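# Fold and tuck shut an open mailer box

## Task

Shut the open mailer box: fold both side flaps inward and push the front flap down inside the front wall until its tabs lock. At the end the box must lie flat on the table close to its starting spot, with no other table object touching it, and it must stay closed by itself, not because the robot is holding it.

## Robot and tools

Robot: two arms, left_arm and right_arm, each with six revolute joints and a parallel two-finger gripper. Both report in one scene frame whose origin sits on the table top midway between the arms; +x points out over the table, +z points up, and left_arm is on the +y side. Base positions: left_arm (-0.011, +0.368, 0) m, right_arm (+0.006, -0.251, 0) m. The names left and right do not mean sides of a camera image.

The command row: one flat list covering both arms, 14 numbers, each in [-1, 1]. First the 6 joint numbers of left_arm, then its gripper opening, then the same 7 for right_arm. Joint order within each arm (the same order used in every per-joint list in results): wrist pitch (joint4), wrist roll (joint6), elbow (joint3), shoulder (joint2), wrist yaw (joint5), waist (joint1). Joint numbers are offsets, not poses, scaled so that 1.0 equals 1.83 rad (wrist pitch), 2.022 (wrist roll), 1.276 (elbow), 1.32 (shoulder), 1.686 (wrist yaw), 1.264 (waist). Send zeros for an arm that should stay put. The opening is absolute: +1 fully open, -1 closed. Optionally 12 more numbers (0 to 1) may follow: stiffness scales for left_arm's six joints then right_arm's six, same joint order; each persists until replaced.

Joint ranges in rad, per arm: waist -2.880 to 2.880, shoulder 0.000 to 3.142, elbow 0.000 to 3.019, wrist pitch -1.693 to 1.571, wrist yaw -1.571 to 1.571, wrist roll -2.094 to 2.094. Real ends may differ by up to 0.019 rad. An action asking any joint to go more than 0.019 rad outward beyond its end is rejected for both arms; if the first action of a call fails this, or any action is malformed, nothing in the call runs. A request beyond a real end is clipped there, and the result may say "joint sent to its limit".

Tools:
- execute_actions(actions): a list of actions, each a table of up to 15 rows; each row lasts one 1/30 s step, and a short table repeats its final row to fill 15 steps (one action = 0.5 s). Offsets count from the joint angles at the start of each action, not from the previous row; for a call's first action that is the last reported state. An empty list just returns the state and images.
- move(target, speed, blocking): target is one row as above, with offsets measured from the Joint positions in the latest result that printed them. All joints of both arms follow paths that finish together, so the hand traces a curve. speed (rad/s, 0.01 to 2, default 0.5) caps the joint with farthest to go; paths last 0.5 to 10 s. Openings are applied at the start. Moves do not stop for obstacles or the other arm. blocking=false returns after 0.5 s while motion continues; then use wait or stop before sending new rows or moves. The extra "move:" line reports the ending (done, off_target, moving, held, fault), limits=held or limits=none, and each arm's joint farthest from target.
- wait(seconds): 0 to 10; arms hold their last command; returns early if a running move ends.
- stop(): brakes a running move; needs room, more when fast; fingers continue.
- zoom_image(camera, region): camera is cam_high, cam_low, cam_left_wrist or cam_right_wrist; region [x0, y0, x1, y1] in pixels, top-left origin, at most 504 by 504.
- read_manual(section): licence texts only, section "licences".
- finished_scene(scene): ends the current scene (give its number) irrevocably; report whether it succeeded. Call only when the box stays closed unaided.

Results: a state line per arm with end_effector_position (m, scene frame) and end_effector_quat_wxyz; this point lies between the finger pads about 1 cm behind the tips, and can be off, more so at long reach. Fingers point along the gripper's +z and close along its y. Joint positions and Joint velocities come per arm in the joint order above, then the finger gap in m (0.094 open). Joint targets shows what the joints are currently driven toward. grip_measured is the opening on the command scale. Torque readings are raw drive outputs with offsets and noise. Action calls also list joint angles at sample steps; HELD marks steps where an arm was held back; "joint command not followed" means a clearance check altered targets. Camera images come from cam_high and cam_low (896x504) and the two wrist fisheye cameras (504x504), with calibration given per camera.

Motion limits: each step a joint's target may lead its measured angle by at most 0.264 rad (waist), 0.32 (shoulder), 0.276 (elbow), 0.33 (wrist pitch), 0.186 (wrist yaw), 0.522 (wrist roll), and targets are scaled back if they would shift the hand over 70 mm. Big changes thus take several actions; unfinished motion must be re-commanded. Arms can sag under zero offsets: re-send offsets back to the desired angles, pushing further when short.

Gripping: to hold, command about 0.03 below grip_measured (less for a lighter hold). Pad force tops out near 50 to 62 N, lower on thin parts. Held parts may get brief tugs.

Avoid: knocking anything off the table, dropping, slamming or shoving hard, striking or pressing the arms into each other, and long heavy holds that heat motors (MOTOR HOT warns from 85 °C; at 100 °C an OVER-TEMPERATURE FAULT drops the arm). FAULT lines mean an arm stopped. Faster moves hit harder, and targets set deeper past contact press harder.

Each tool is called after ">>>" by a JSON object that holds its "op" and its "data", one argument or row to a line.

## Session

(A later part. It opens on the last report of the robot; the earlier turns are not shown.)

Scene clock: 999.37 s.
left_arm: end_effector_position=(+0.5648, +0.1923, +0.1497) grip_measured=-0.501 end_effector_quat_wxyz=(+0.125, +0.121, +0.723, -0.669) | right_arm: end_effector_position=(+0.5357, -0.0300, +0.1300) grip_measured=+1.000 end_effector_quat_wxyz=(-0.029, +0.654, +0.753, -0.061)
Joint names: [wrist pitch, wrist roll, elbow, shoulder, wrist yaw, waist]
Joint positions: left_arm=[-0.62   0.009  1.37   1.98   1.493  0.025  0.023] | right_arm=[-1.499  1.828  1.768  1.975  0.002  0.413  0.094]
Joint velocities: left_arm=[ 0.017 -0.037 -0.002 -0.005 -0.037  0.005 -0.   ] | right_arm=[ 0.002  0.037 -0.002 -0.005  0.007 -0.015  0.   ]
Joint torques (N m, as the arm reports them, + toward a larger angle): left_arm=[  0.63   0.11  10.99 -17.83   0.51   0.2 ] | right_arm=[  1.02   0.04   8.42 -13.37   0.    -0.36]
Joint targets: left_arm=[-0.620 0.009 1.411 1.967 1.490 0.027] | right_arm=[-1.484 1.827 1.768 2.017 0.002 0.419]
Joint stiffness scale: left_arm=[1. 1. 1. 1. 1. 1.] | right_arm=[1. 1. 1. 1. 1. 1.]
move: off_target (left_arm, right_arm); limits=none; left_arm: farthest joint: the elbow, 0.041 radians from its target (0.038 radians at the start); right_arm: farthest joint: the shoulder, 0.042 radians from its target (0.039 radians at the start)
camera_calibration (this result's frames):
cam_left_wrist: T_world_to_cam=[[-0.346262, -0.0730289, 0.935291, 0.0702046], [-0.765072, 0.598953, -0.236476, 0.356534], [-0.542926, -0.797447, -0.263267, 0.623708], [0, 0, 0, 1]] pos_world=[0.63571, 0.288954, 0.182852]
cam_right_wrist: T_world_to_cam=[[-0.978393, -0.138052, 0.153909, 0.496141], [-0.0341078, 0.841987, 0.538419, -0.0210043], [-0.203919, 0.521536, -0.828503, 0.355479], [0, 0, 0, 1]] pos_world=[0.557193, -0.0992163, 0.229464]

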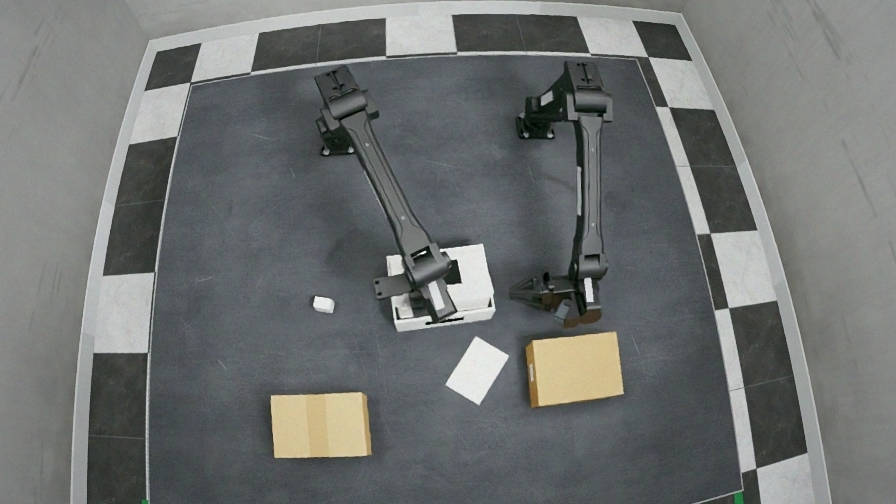

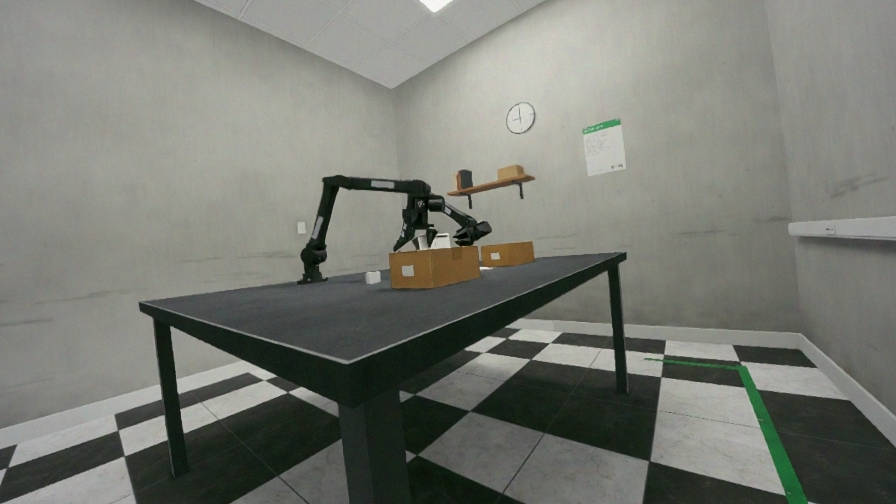

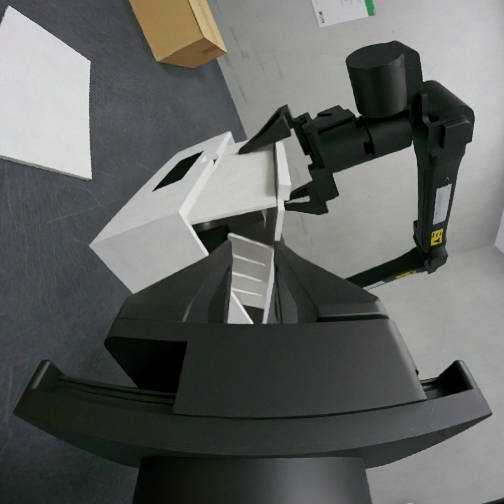

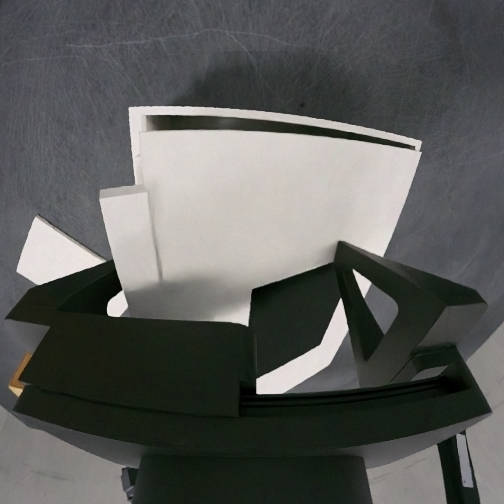

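>>> {"op": "move", "data": {
  "target": [-0.04,0,0.01,-0.085,0,0,-1, 0.008,0,0.0,0.03,0,0.005,1],
  "speed": 0.2
}}

>>> {"op": "move", "data": {
  "target": [0,0,0.03,-0.01,0,-0.125,-1, 0.008,0,0.0,0.03,0,0.005,1],
  "speed": 0.2
}}

>>> {"op": "move", "data": {
  "target": [0.03,0,0.0,0.09,0,0,-1, 0.008,0,0.0,0.03,0,0.005,1],
  "speed": 0.08
}}

Scene clock: 1010.33 s.
left_arm: end_effector_position=(+0.5550, +0.1923, +0.1976) grip_measured=-0.991 end_effector_quat_wxyz=(+0.134, +0.129, +0.721, -0.668) | right_arm: end_effector_position=(+0.5357, -0.0300, +0.1300) grip_measured=+1.000 end_effector_quat_wxyz=(-0.029, +0.654, +0.753, -0.061)
Joint names: [wrist pitch, wrist roll, elbow, shoulder, wrist yaw, waist]
Joint positions: left_arm=[-0.687  0.009  1.369  1.889  1.493  0.025  0.   ] | right_arm=[-1.499  1.828  1.768  1.975  0.002  0.413  0.094]
Joint velocities: left_arm=[-0.007 -0.022  0.002 -0.024  0.007  0.015 -0.   ] | right_arm=[-0.002 -0.022 -0.012  0.005  0.066 -0.005  0.   ]
Joint torques (N m, as the arm reports them, + toward a larger angle): left_arm=[  0.38   0.11   9.05 -17.69   0.67  -0.08] | right_arm=[  1.03   0.06   8.29 -14.12   0.03  -0.01]
Joint targets: left_arm=[-0.693 0.009 1.383 1.868 1.493 0.025] | right_arm=[-1.484 1.828 1.768 2.015 0.002 0.419]
Joint stiffness scale: left_arm=[1. 1. 1. 1. 1. 1.] | right_arm=[1. 1. 1. 1. 1. 1.]
move: off_target (left_arm, right_arm); limits=none; left_arm: farthest joint: the shoulder, 0.021 radians from its target (0.112 radians at the start); right_arm: farthest joint: the shoulder, 0.040 radians from its target (0.040 radians at the start)
camera_calibration (this result's frames):
cam_left_wrist: T_world_to_cam=[[-0.368284, -0.0728758, 0.926853, 0.0358763], [-0.759264, 0.598912, -0.254602, 0.360659], [-0.536549, -0.797492, -0.275902, 0.629996], [0, 0, 0, 1]] pos_world=[0.625072, 0.289028, 0.232389]
cam_right_wrist: T_world_to_cam=[[-0.978393, -0.138052, 0.153909, 0.496141], [-0.0341078, 0.841987, 0.538419, -0.0210043], [-0.203919, 0.521536, -0.828503, 0.355479], [0, 0, 0, 1]] pos_world=[0.557193, -0.0992163, 0.229464]

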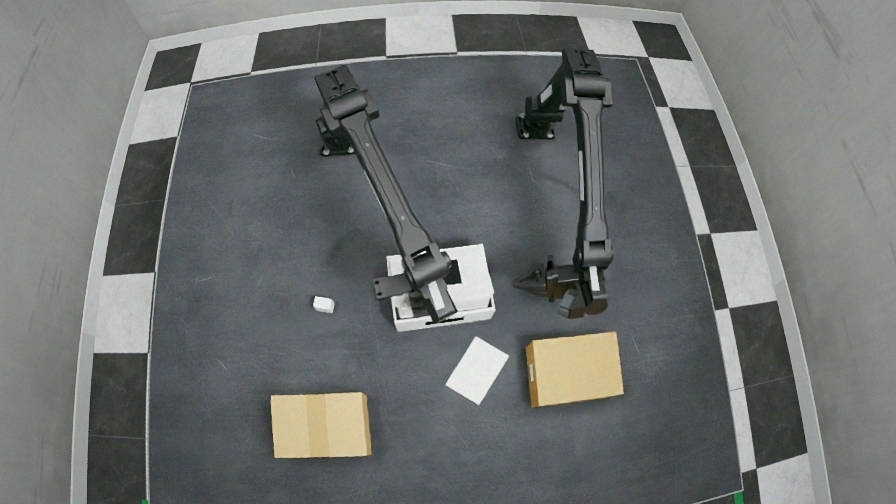

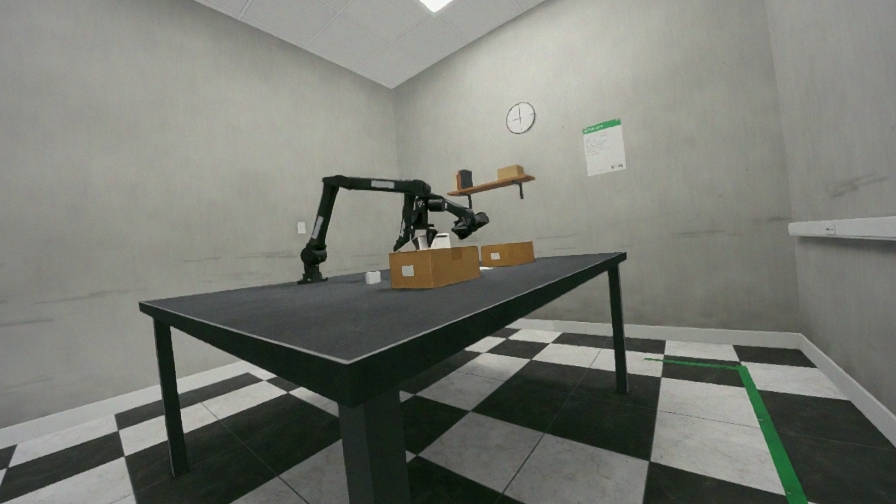

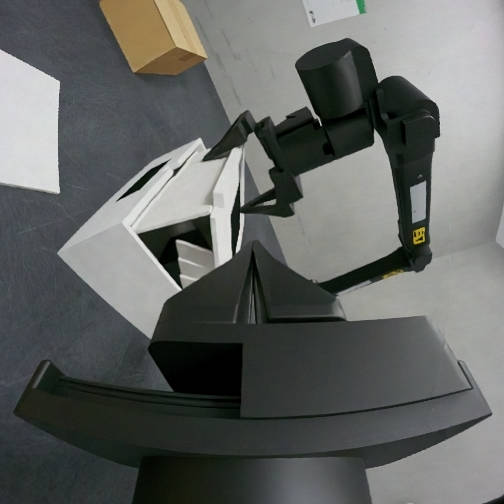

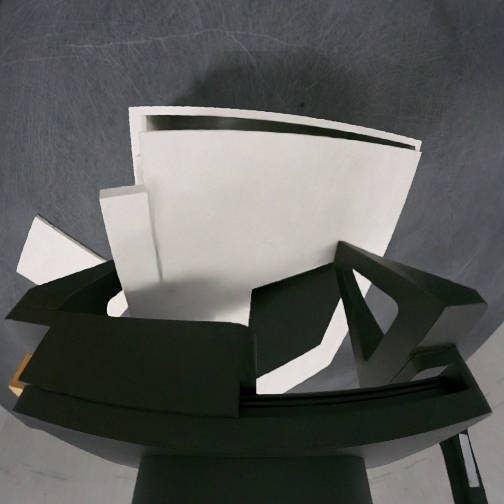

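Scene clock: 1011.50 s.
left_arm: end_effector_position=(+0.5194, +0.1043, +0.1971) grip_measured=-0.991 end_effector_quat_wxyz=(+0.079, +0.186, +0.708, -0.676) | right_arm: end_effector_position=(+0.5357, -0.0300, +0.1302) grip_measured=+1.000 end_effector_quat_wxyz=(-0.029, +0.654, +0.753, -0.061)
Joint names: [wrist pitch, wrist roll, elbow, shoulder, wrist yaw, waist]
Joint positions: left_arm=[-0.687  0.009  1.368  1.889  1.493 -0.135  0.   ] | right_arm=[-1.499  1.828  1.768  1.974  0.002  0.413  0.094]
Joint velocities: left_arm=[ 0.007 -0.007 -0.012 -0.005 -0.022 -0.015 -0.001] | right_arm=[-0.007 -0.007 -0.012 -0.015 -0.051  0.005  0.   ]
Joint torques (N m, as the arm reports them, + toward a larger angle): left_arm=[  0.67   0.11  11.26 -17.15   0.65   0.02] | right_arm=[  1.05   0.03   8.51 -13.83   0.01  -0.45]
Joint targets: left_arm=[-0.687 0.009 1.407 1.875 1.493 -0.133] | right_arm=[-1.484 1.828 1.768 2.014 0.002 0.419]
Joint stiffness scale: left_arm=[1. 1. 1. 1. 1. 1.] | right_arm=[1. 1. 1. 1. 1. 1.]
move: off_target (left_arm, right_arm); limits=none; left_arm: farthest joint: the elbow, 0.040 radians from its target (0.039 radians at the start); right_arm: farthest joint: the shoulder, 0.040 radians from its target (0.040 radians at the start)
camera_calibration (this result's frames):
cam_left_wrist: T_world_to_cam=[[-0.374147, -0.0133648, 0.927273, 0.0134919], [-0.654279, 0.712419, -0.253728, 0.319689], [-0.657216, -0.701627, -0.275294, 0.593155], [0, 0, 0, 1]] pos_world=[0.604045, 0.188601, 0.231895]
cam_right_wrist: T_world_to_cam=[[-0.978448, -0.138075, 0.153544, 0.496184], [-0.0342972, 0.841907, 0.538531, -0.0210333], [-0.203627, 0.521658, -0.828498, 0.3555], [0, 0, 0, 1]] pos_world=[0.557158, -0.0992309, 0.229672]

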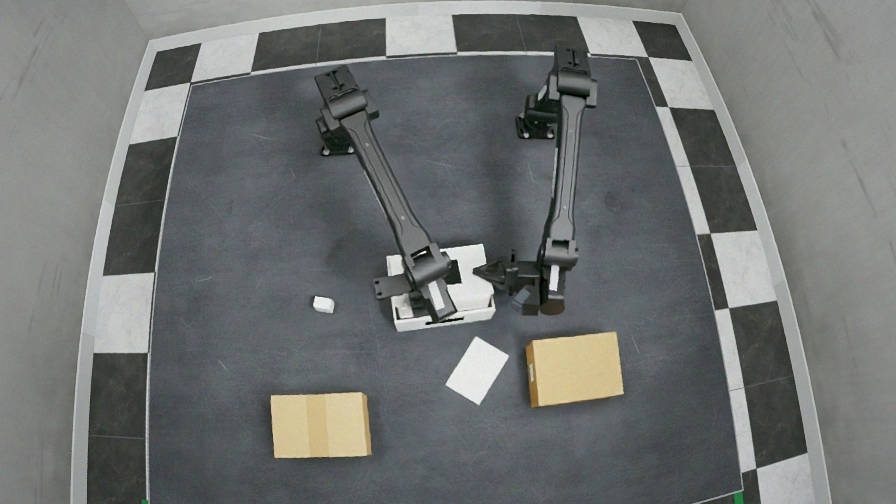

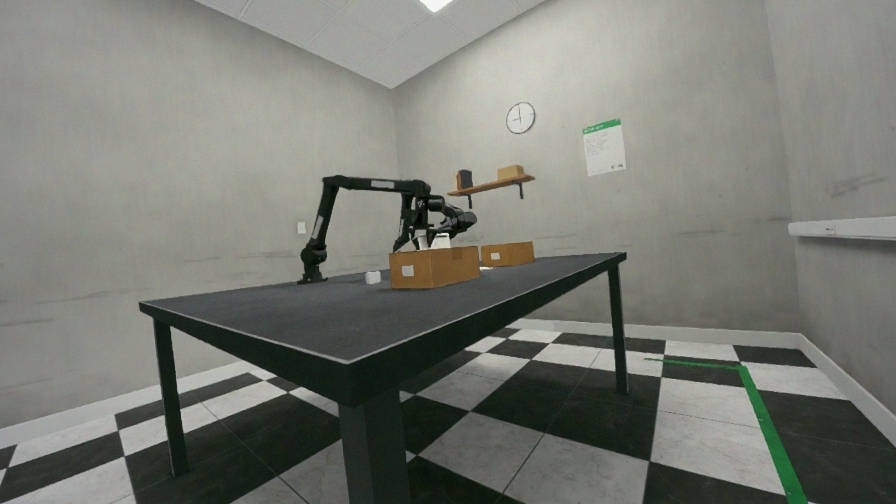

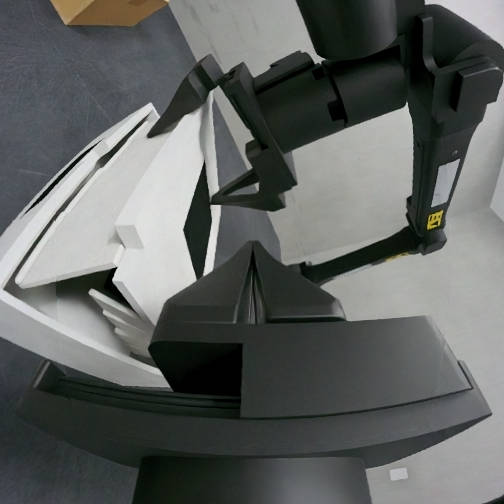

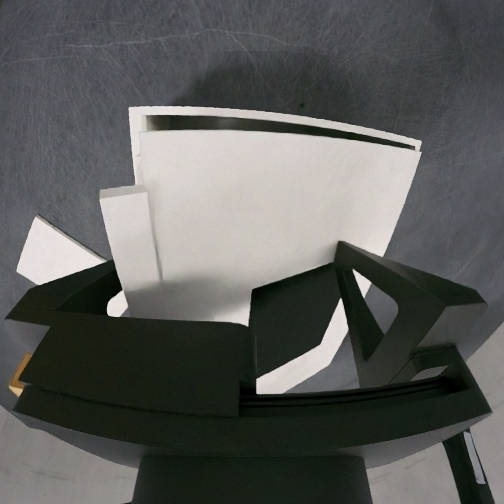

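Scene clock: 1013.27 s.
left_arm: end_effector_position=(+0.5240, +0.1034, +0.1647) grip_measured=-0.992 end_effector_quat_wxyz=(+0.070, +0.179, +0.706, -0.682) | right_arm: end_effector_position=(+0.5359, -0.0301, +0.1283) grip_measured=+1.000 end_effector_quat_wxyz=(-0.029, +0.656, +0.751, -0.062)
Joint names: [wrist pitch, wrist roll, elbow, shoulder, wrist yaw, waist]
Joint positions: left_arm=[-0.642  0.009  1.363  1.951  1.506 -0.135  0.   ] | right_arm=[-1.498  1.833  1.768  1.978  0.003  0.413  0.094]
Joint velocities: left_arm=[ 0.007 -0.022  0.002 -0.015  0.037 -0.005  0.   ] | right_arm=[ 0.007 -0.051 -0.002 -0.005  0.037 -0.015  0.   ]
Joint torques (N m, as the arm reports them, + toward a larger angle): left_arm=[  1.12   0.11   7.96 -12.25   0.11  -0.16] | right_arm=[  0.94  -0.04   8.4  -13.95  -0.04  -0.07]
Joint targets: left_arm=[-0.632 0.009 1.367 2.008 1.493 -0.135] | right_arm=[-1.484 1.828 1.768 2.014 0.002 0.419]
Joint stiffness scale: left_arm=[1. 1. 1. 1. 1. 1.] | right_arm=[1. 1. 1. 1. 1. 1.]
move: off_target (left_arm, right_arm); limits=none; left_arm: farthest joint: the shoulder, 0.057 radians from its target (0.119 radians at the start); right_arm: farthest joint: the shoulder, 0.036 radians from its target (0.039 radians at the start)
camera_calibration (this result's frames):
cam_left_wrist: T_world_to_cam=[[-0.351564, -0.00366854, 0.936157, 0.0309544], [-0.657041, 0.713293, -0.24395, 0.314889], [-0.666859, -0.700857, -0.253178, 0.587922], [0, 0, 0, 1]] pos_world=[0.609838, 0.187555, 0.196688]
cam_right_wrist: T_world_to_cam=[[-0.978913, -0.13225, 0.155691, 0.496834], [-0.0286093, 0.843395, 0.536532, -0.0226961], [-0.202266, 0.520764, -0.829393, 0.353338], [0, 0, 0, 1]] pos_world=[0.557176, -0.0991576, 0.227881]

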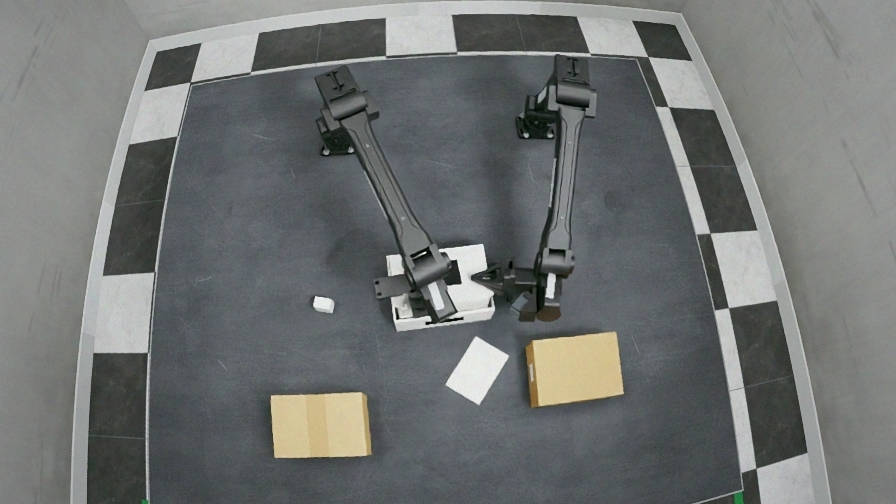

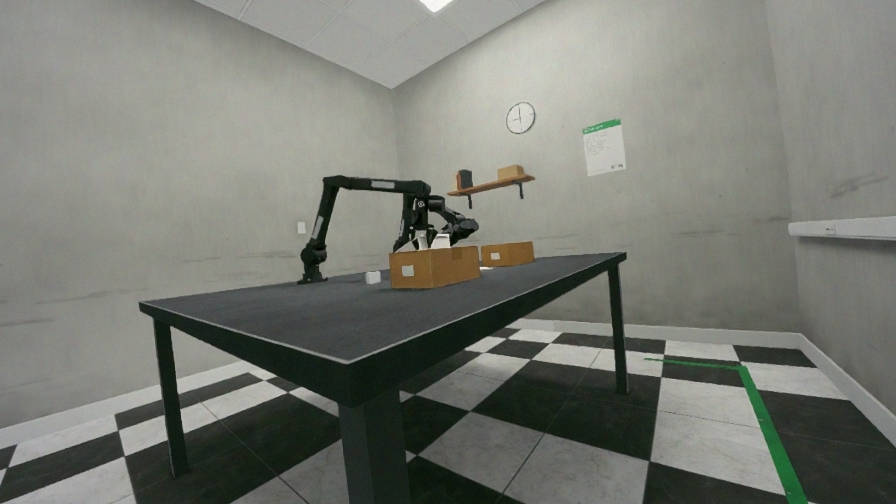

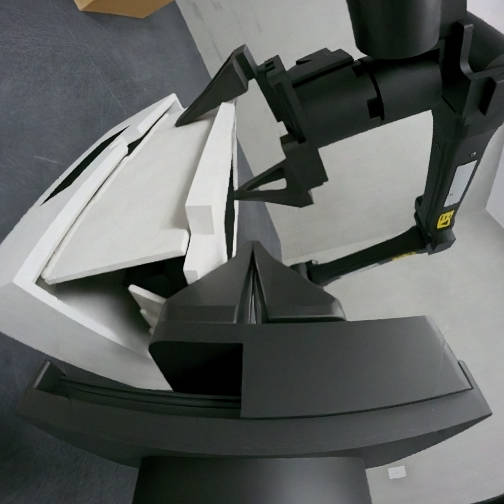

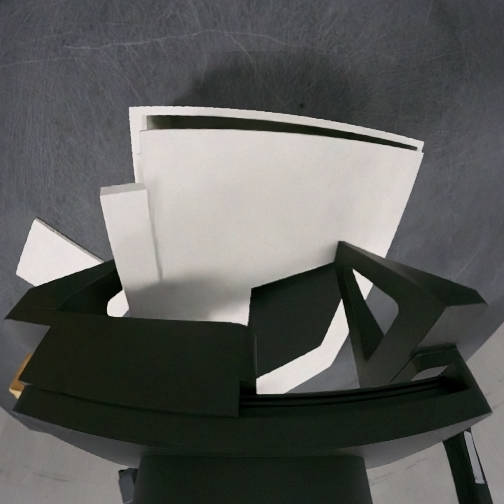

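>>> {"op": "move", "data": {
  "target": [0.005,0,0.0,0.045,0,0,-1, -0.028,0,0.11,0.04,0,0.005,1],
  "speed": 0.1
}}

Scene clock: 1023.27 s.
left_arm: end_effector_position=(+0.5246, +0.1032, +0.1471) grip_measured=-0.992 end_effector_quat_wxyz=(+0.057, +0.168, +0.707, -0.684) | right_arm: end_effector_position=(+0.5553, -0.0222, +0.1429) grip_measured=+1.000 end_effector_quat_wxyz=(-0.024, +0.657, +0.751, -0.053)
Joint names: [wrist pitch, wrist roll, elbow, shoulder, wrist yaw, waist]
Joint positions: left_arm=[-0.642  0.009  1.363  1.985  1.511 -0.135  0.   ] | right_arm=[-1.539  1.835  1.866  2.014  0.004  0.413  0.094]
Joint velocities: left_arm=[ 0.017  0.037 -0.002  0.005  0.007 -0.015 -0.001] | right_arm=[-0.012  0.007 -0.007  0.005 -0.037 -0.005  0.   ]
Joint torques (N m, as the arm reports them, + toward a larger angle): left_arm=[  1.03   0.11   7.41 -14.78   0.45  -0.13] | right_arm=[ -0.09   0.    12.05 -15.68  -0.06   0.48]
Joint targets: left_arm=[-0.633 0.009 1.363 2.010 1.506 -0.135] | right_arm=[-1.550 1.833 1.908 2.031 0.003 0.419]
Joint stiffness scale: left_arm=[1. 1. 1. 1. 1. 1.] | right_arm=[1. 1. 1. 1. 1. 1.]
move: off_target (left_arm, right_arm); limits=none; left_arm: farthest joint: the shoulder, 0.026 radians from its target (0.059 radians at the start); right_arm: farthest joint: the elbow, 0.042 radians from its target (0.141 radians at the start)
camera_calibration (this result's frames):
cam_left_wrist: T_world_to_cam=[[-0.319654, -0.00403338, 0.947526, 0.0293102], [-0.66379, 0.714555, -0.220892, 0.311076], [-0.676169, -0.699567, -0.231087, 0.585225], [0, 0, 0, 1]] pos_world=[0.611569, 0.187241, 0.17618]
cam_right_wrist: T_world_to_cam=[[-0.982084, -0.131554, 0.134925, 0.519281], [-0.0380496, 0.839679, 0.541749, -0.0322584], [-0.184563, 0.526909, -0.82964, 0.355629], [0, 0, 0, 1]] pos_world=[0.574386, -0.091984, 0.242456]

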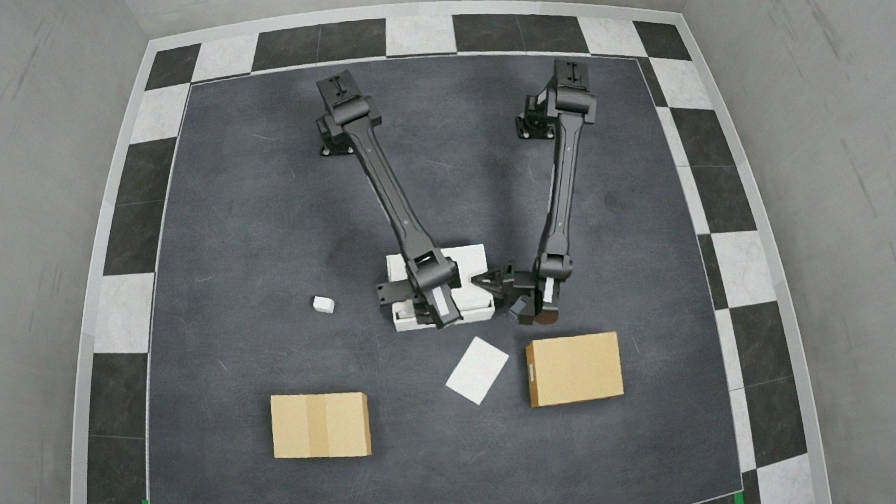

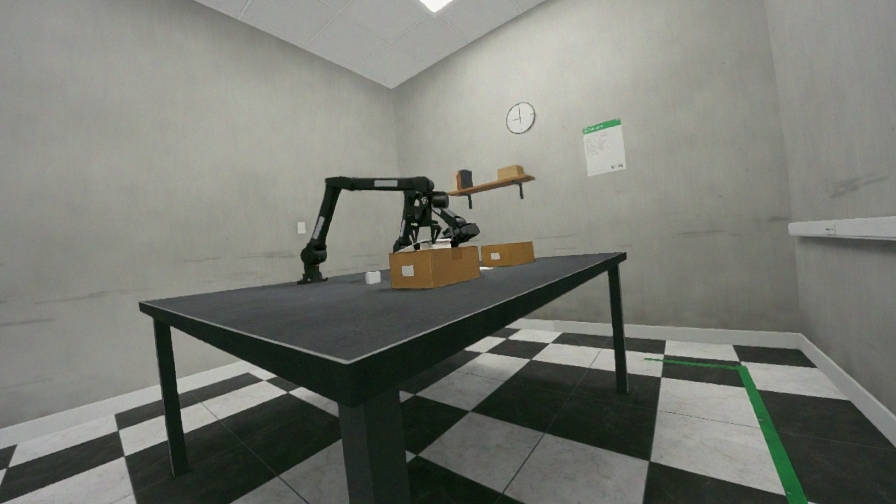

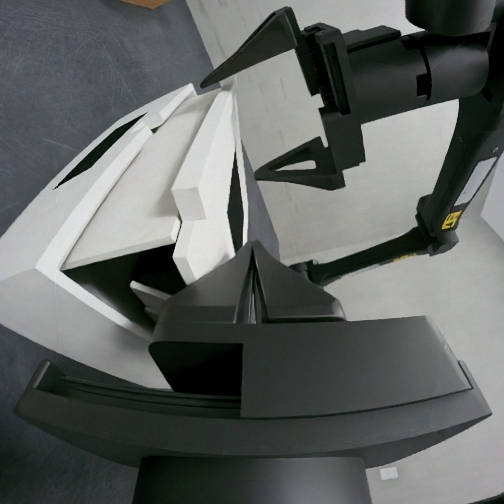

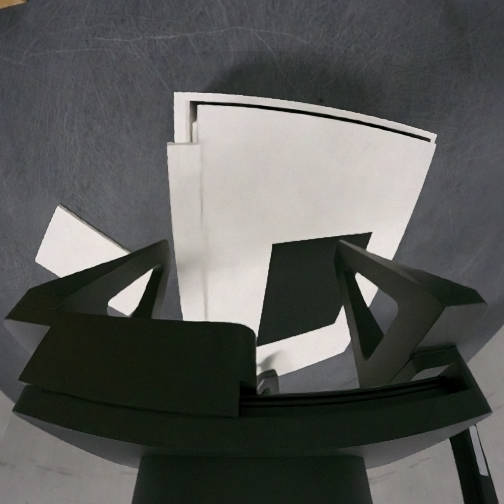

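>>> {"op": "move", "data": {
  "target": [0.03,0,0.0,0.065,0,0,-1, 0.03,0,-0.06,-0.055,0,0.005,1],
  "speed": 0.1
}}

>>> {"op": "move", "data": {
  "target": [0,0,0.0,0.03,0,0,-1, 0.025,0,-0.015,0.06,0,0.005,1],
  "speed": 0.08
}}

Scene clock: 1034.07 s.
left_arm: end_effector_position=(+0.5266, +0.1027, +0.1383) grip_measured=-0.992 end_effector_quat_wxyz=(+0.062, +0.174, +0.699, -0.691) | right_arm: end_effector_position=(+0.5412, -0.0293, +0.1293) grip_measured=+1.000 end_effector_quat_wxyz=(-0.022, +0.657, +0.751, -0.057)
Joint names: [wrist pitch, wrist roll, elbow, shoulder, wrist yaw, waist]
Joint positions: left_arm=[-0.601  0.009  1.362  2.008  1.531 -0.135  0.   ] | right_arm=[-1.49   1.835  1.777  1.981  0.01   0.413  0.094]
Joint velocities: left_arm=[-0.012 -0.037 -0.002  0.015  0.022 -0.005  0.   ] | right_arm=[ 0.012  0.081  0.002  0.005  0.051 -0.024  0.   ]
Joint torques (N m, as the arm reports them, + toward a larger angle): left_arm=[  1.24   0.11   7.39 -12.11  -0.17  -0.1 ] | right_arm=[  0.58   0.01   9.23 -20.05  -0.22  -0.03]
Joint targets: left_arm=[-0.587 0.009 1.363 2.071 1.511 -0.135] | right_arm=[-1.484 1.835 1.789 1.941 0.004 0.419]
Joint stiffness scale: left_arm=[1. 1. 1. 1. 1. 1.] | right_arm=[1. 1. 1. 1. 1. 1.]
move: off_target (left_arm, right_arm); limits=none; left_arm: farthest joint: the shoulder, 0.063 radians from its target (0.086 radians at the start); right_arm: farthest joint: the shoulder, 0.040 radians from its target (0.073 radians at the start)
camera_calibration (this result's frames):
cam_left_wrist: T_world_to_cam=[[-0.332703, 0.0178746, 0.942862, 0.0435564], [-0.656251, 0.713626, -0.245096, 0.310353], [-0.677232, -0.700299, -0.225695, 0.584123], [0, 0, 0, 1]] pos_world=[0.613748, 0.186805, 0.166833]
cam_right_wrist: T_world_to_cam=[[-0.981504, -0.131153, 0.139459, 0.505503], [-0.0368222, 0.844196, 0.534768, -0.0191077], [-0.187867, 0.519741, -0.833411, 0.347587], [0, 0, 0, 1]] pos_world=[0.56075, -0.0982262, 0.229404]

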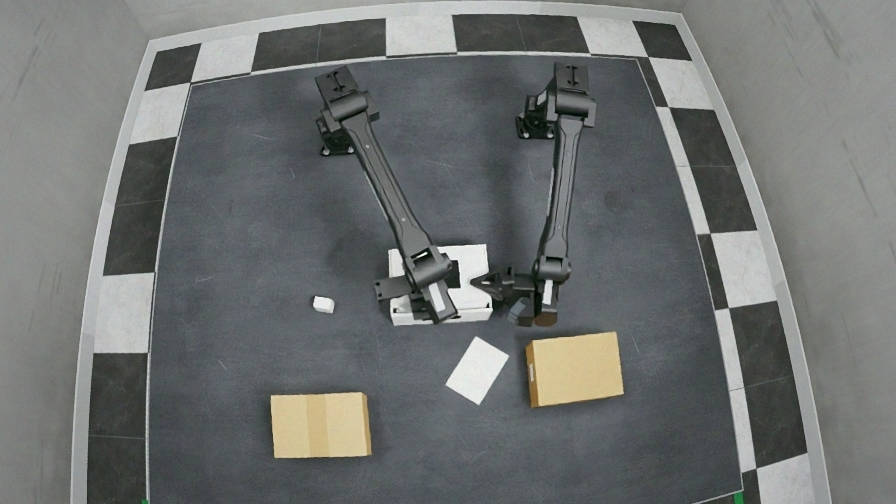

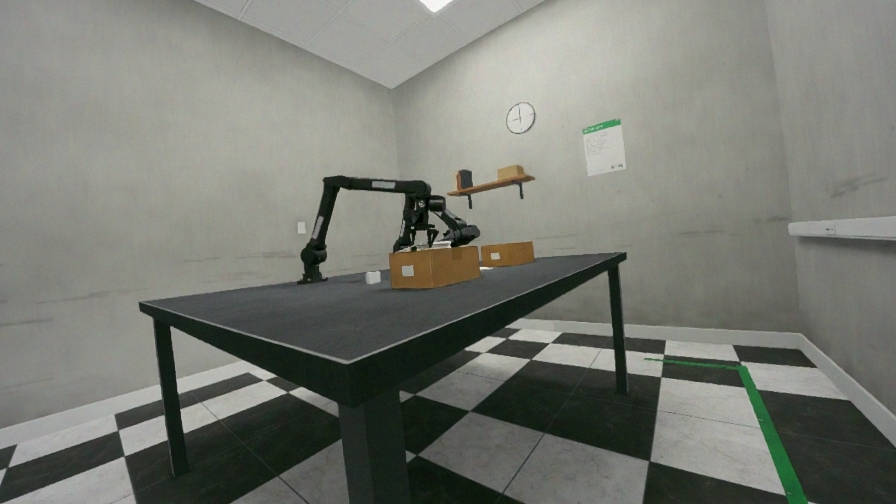

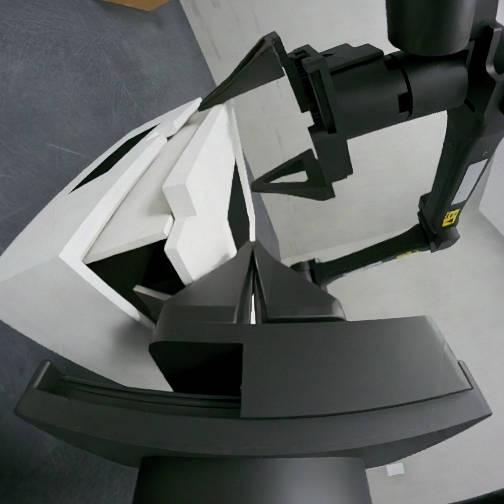

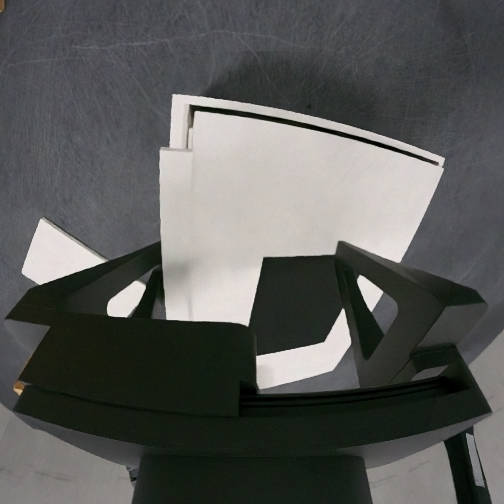

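Scene clock: 1035.60 s.
left_arm: end_effector_position=(+0.5257, +0.1028, +0.1290) grip_measured=-0.992 end_effector_quat_wxyz=(+0.055, +0.168, +0.699, -0.693) | right_arm: end_effector_position=(+0.5445, -0.0282, +0.1042) grip_measured=+1.000 end_effector_quat_wxyz=(-0.026, +0.657, +0.751, -0.066)
Joint names: [wrist pitch, wrist roll, elbow, shoulder, wrist yaw, waist]
Joint positions: left_arm=[-0.601  0.009  1.359  2.024  1.535 -0.135  0.   ] | right_arm=[-1.461  1.835  1.768  2.019  0.012  0.413  0.094]
Joint velocities: left_arm=[ 0.002  0.037 -0.007 -0.005 -0.037 -0.005  0.   ] | right_arm=[ 0.012 -0.022 -0.002 -0.015 -0.022 -0.015  0.   ]
Joint torques (N m, as the arm reports them, + toward a larger angle): left_arm=[  0.56   0.11   7.37 -15.29   0.5   -0.13] | right_arm=[  0.97   0.02   7.64 -14.28  -0.04  -0.96]
Joint targets: left_arm=[-0.601 0.009 1.362 2.047 1.531 -0.135] | right_arm=[-1.444 1.835 1.758 2.061 0.010 0.419]
Joint stiffness scale: left_arm=[1. 1. 1. 1. 1. 1.] | right_arm=[1. 1. 1. 1. 1. 1.]
move: off_target (left_arm, right_arm); limits=none; left_arm: farthest joint: the shoulder, 0.024 radians from its target (0.040 radians at the start); right_arm: farthest joint: the shoulder, 0.041 radians from its target (0.079 radians at the start)
camera_calibration (this result's frames):
cam_left_wrist: T_world_to_cam=[[-0.314317, 0.018638, 0.949135, 0.0414534], [-0.660045, 0.714307, -0.232608, 0.307652], [-0.682309, -0.699584, -0.212217, 0.58232], [0, 0, 0, 1]] pos_world=[0.613415, 0.186852, 0.155796]
cam_right_wrist: T_world_to_cam=[[-0.979012, -0.130472, 0.156563, 0.509242], [-0.0286371, 0.848661, 0.528161, -0.0100983], [-0.201779, 0.512593, -0.834586, 0.334171], [0, 0, 0, 1]] pos_world=[0.565693, -0.0962821, 0.2045]

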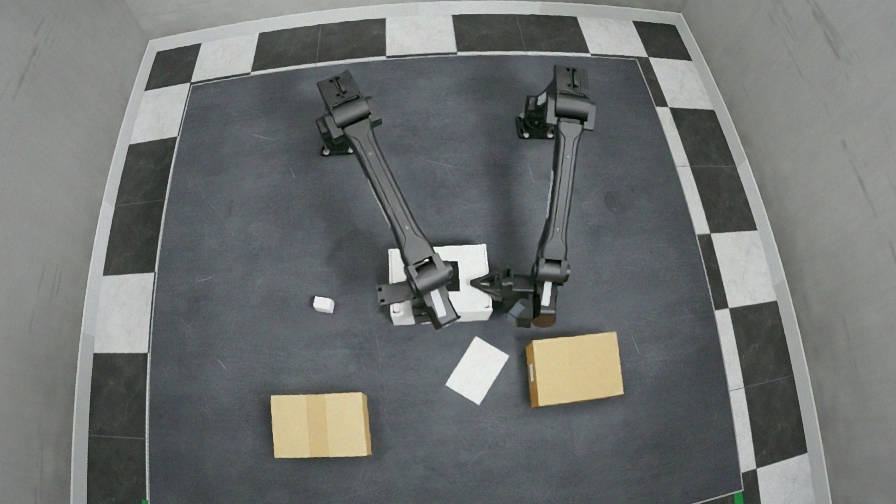

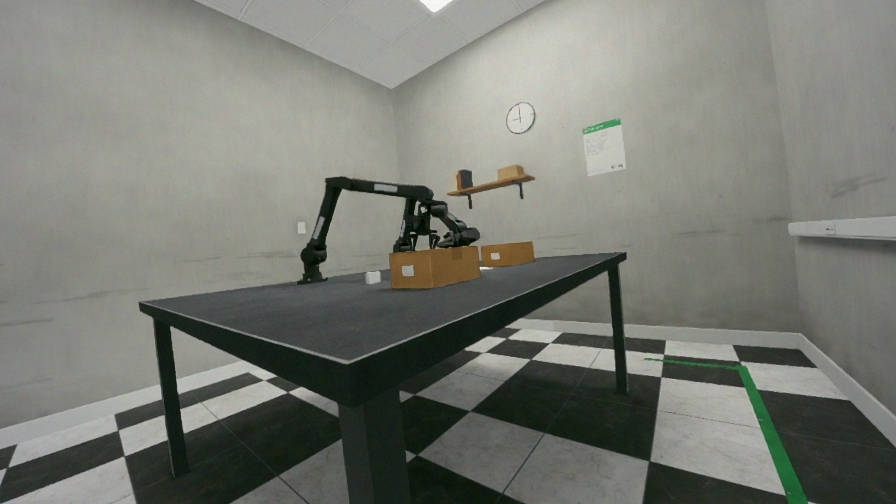

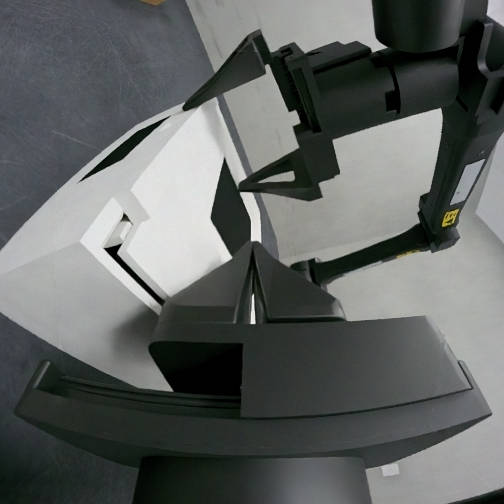

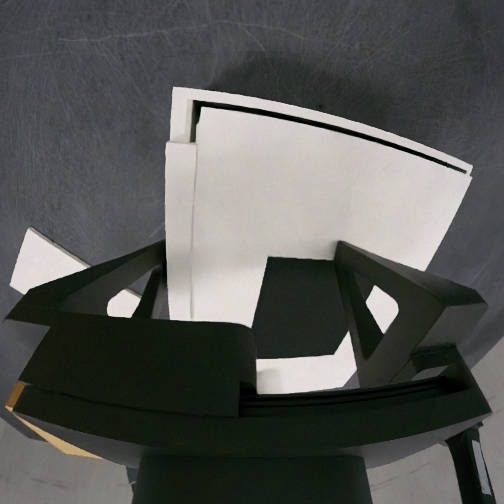

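>>> {"op": "move", "data": {
  "target": [0,0,0.03,-0.2,0,0.05,-1, -0.04,0,0.03,-0.08,0,0,1],
  "speed": 0.25
}}

Scene clock: 1061.80 s.
left_arm: end_effector_position=(+0.5246, +0.1363, +0.2613) grip_measured=-0.992 end_effector_quat_wxyz=(+0.161, +0.228, +0.681, -0.677) | right_arm: end_effector_position=(+0.5303, -0.0342, +0.1599) grip_measured=+1.000 end_effector_quat_wxyz=(-0.018, +0.657, +0.752, -0.050)
Joint names: [wrist pitch, wrist roll, elbow, shoulder, wrist yaw, waist]
Joint positions: left_arm=[-0.601  0.009  1.359  1.782  1.535 -0.076  0.   ] | right_arm=[-1.524  1.835  1.768  1.922  0.012  0.413  0.094]
Joint velocities: left_arm=[-0.002 -0.051 -0.002  0.005  0.037 -0.005 -0.001] | right_arm=[-0.007  0.037  0.002 -0.015 -0.022 -0.005  0.   ]
Joint torques (N m, as the arm reports them, + toward a larger angle): left_arm=[  0.86   0.1   11.61 -17.09   0.6    0.57] | right_arm=[ -0.05   0.03  11.85 -16.59   0.03  -0.32]
Joint targets: left_arm=[-0.601 0.009 1.397 1.760 1.535 -0.072] | right_arm=[-1.534 1.835 1.807 1.913 0.012 0.413]
Joint stiffness scale: left_arm=[1. 1. 1. 1. 1. 1.] | right_arm=[1. 1. 1. 1. 1. 1.]
move: off_target (left_arm, right_arm); limits=none; left_arm: farthest joint: the elbow, 0.038 radians from its target (0.038 radians at the start); right_arm: farthest joint: the elbow, 0.038 radians from its target (0.038 radians at the start)
camera_calibration (this result's frames):
cam_left_wrist: T_world_to_cam=[[-0.532111, 0.0240017, 0.846334, 0.0552805], [-0.622782, 0.666089, -0.410448, 0.347314], [-0.573586, -0.745486, -0.339486, 0.615561], [0, 0, 0, 1]] pos_world=[0.598793, 0.226223, 0.304743]
cam_right_wrist: T_world_to_cam=[[-0.983506, -0.132349, 0.123287, 0.493467], [-0.0458207, 0.841683, 0.538024, -0.027533], [-0.174975, 0.523501, -0.833865, 0.366965], [0, 0, 0, 1]] pos_world=[0.548276, -0.103622, 0.259975]

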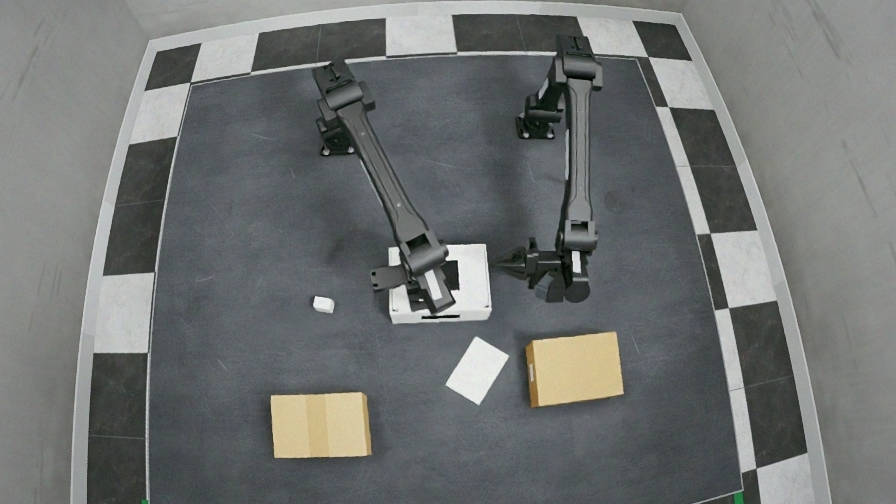

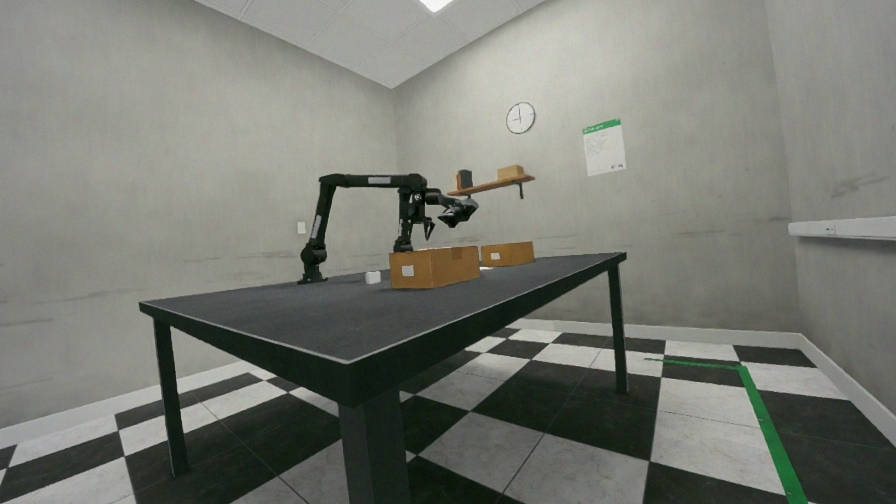

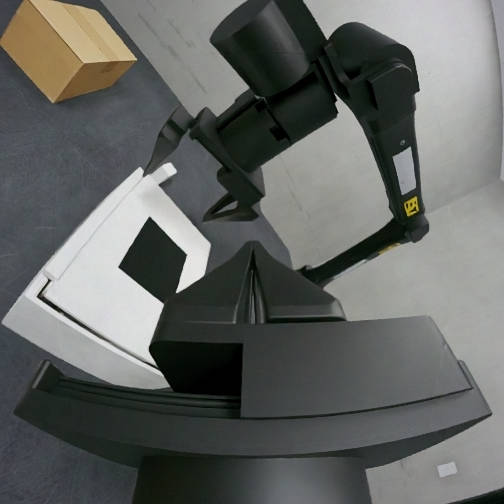

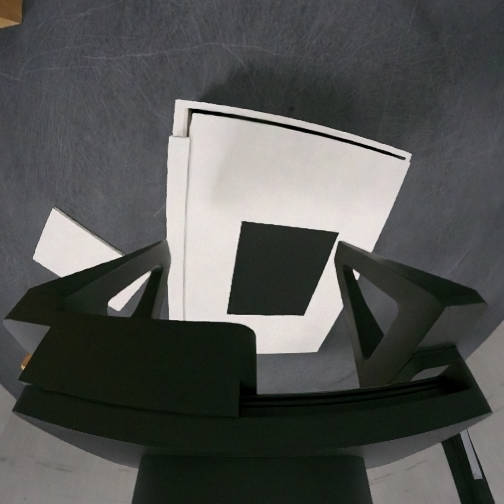

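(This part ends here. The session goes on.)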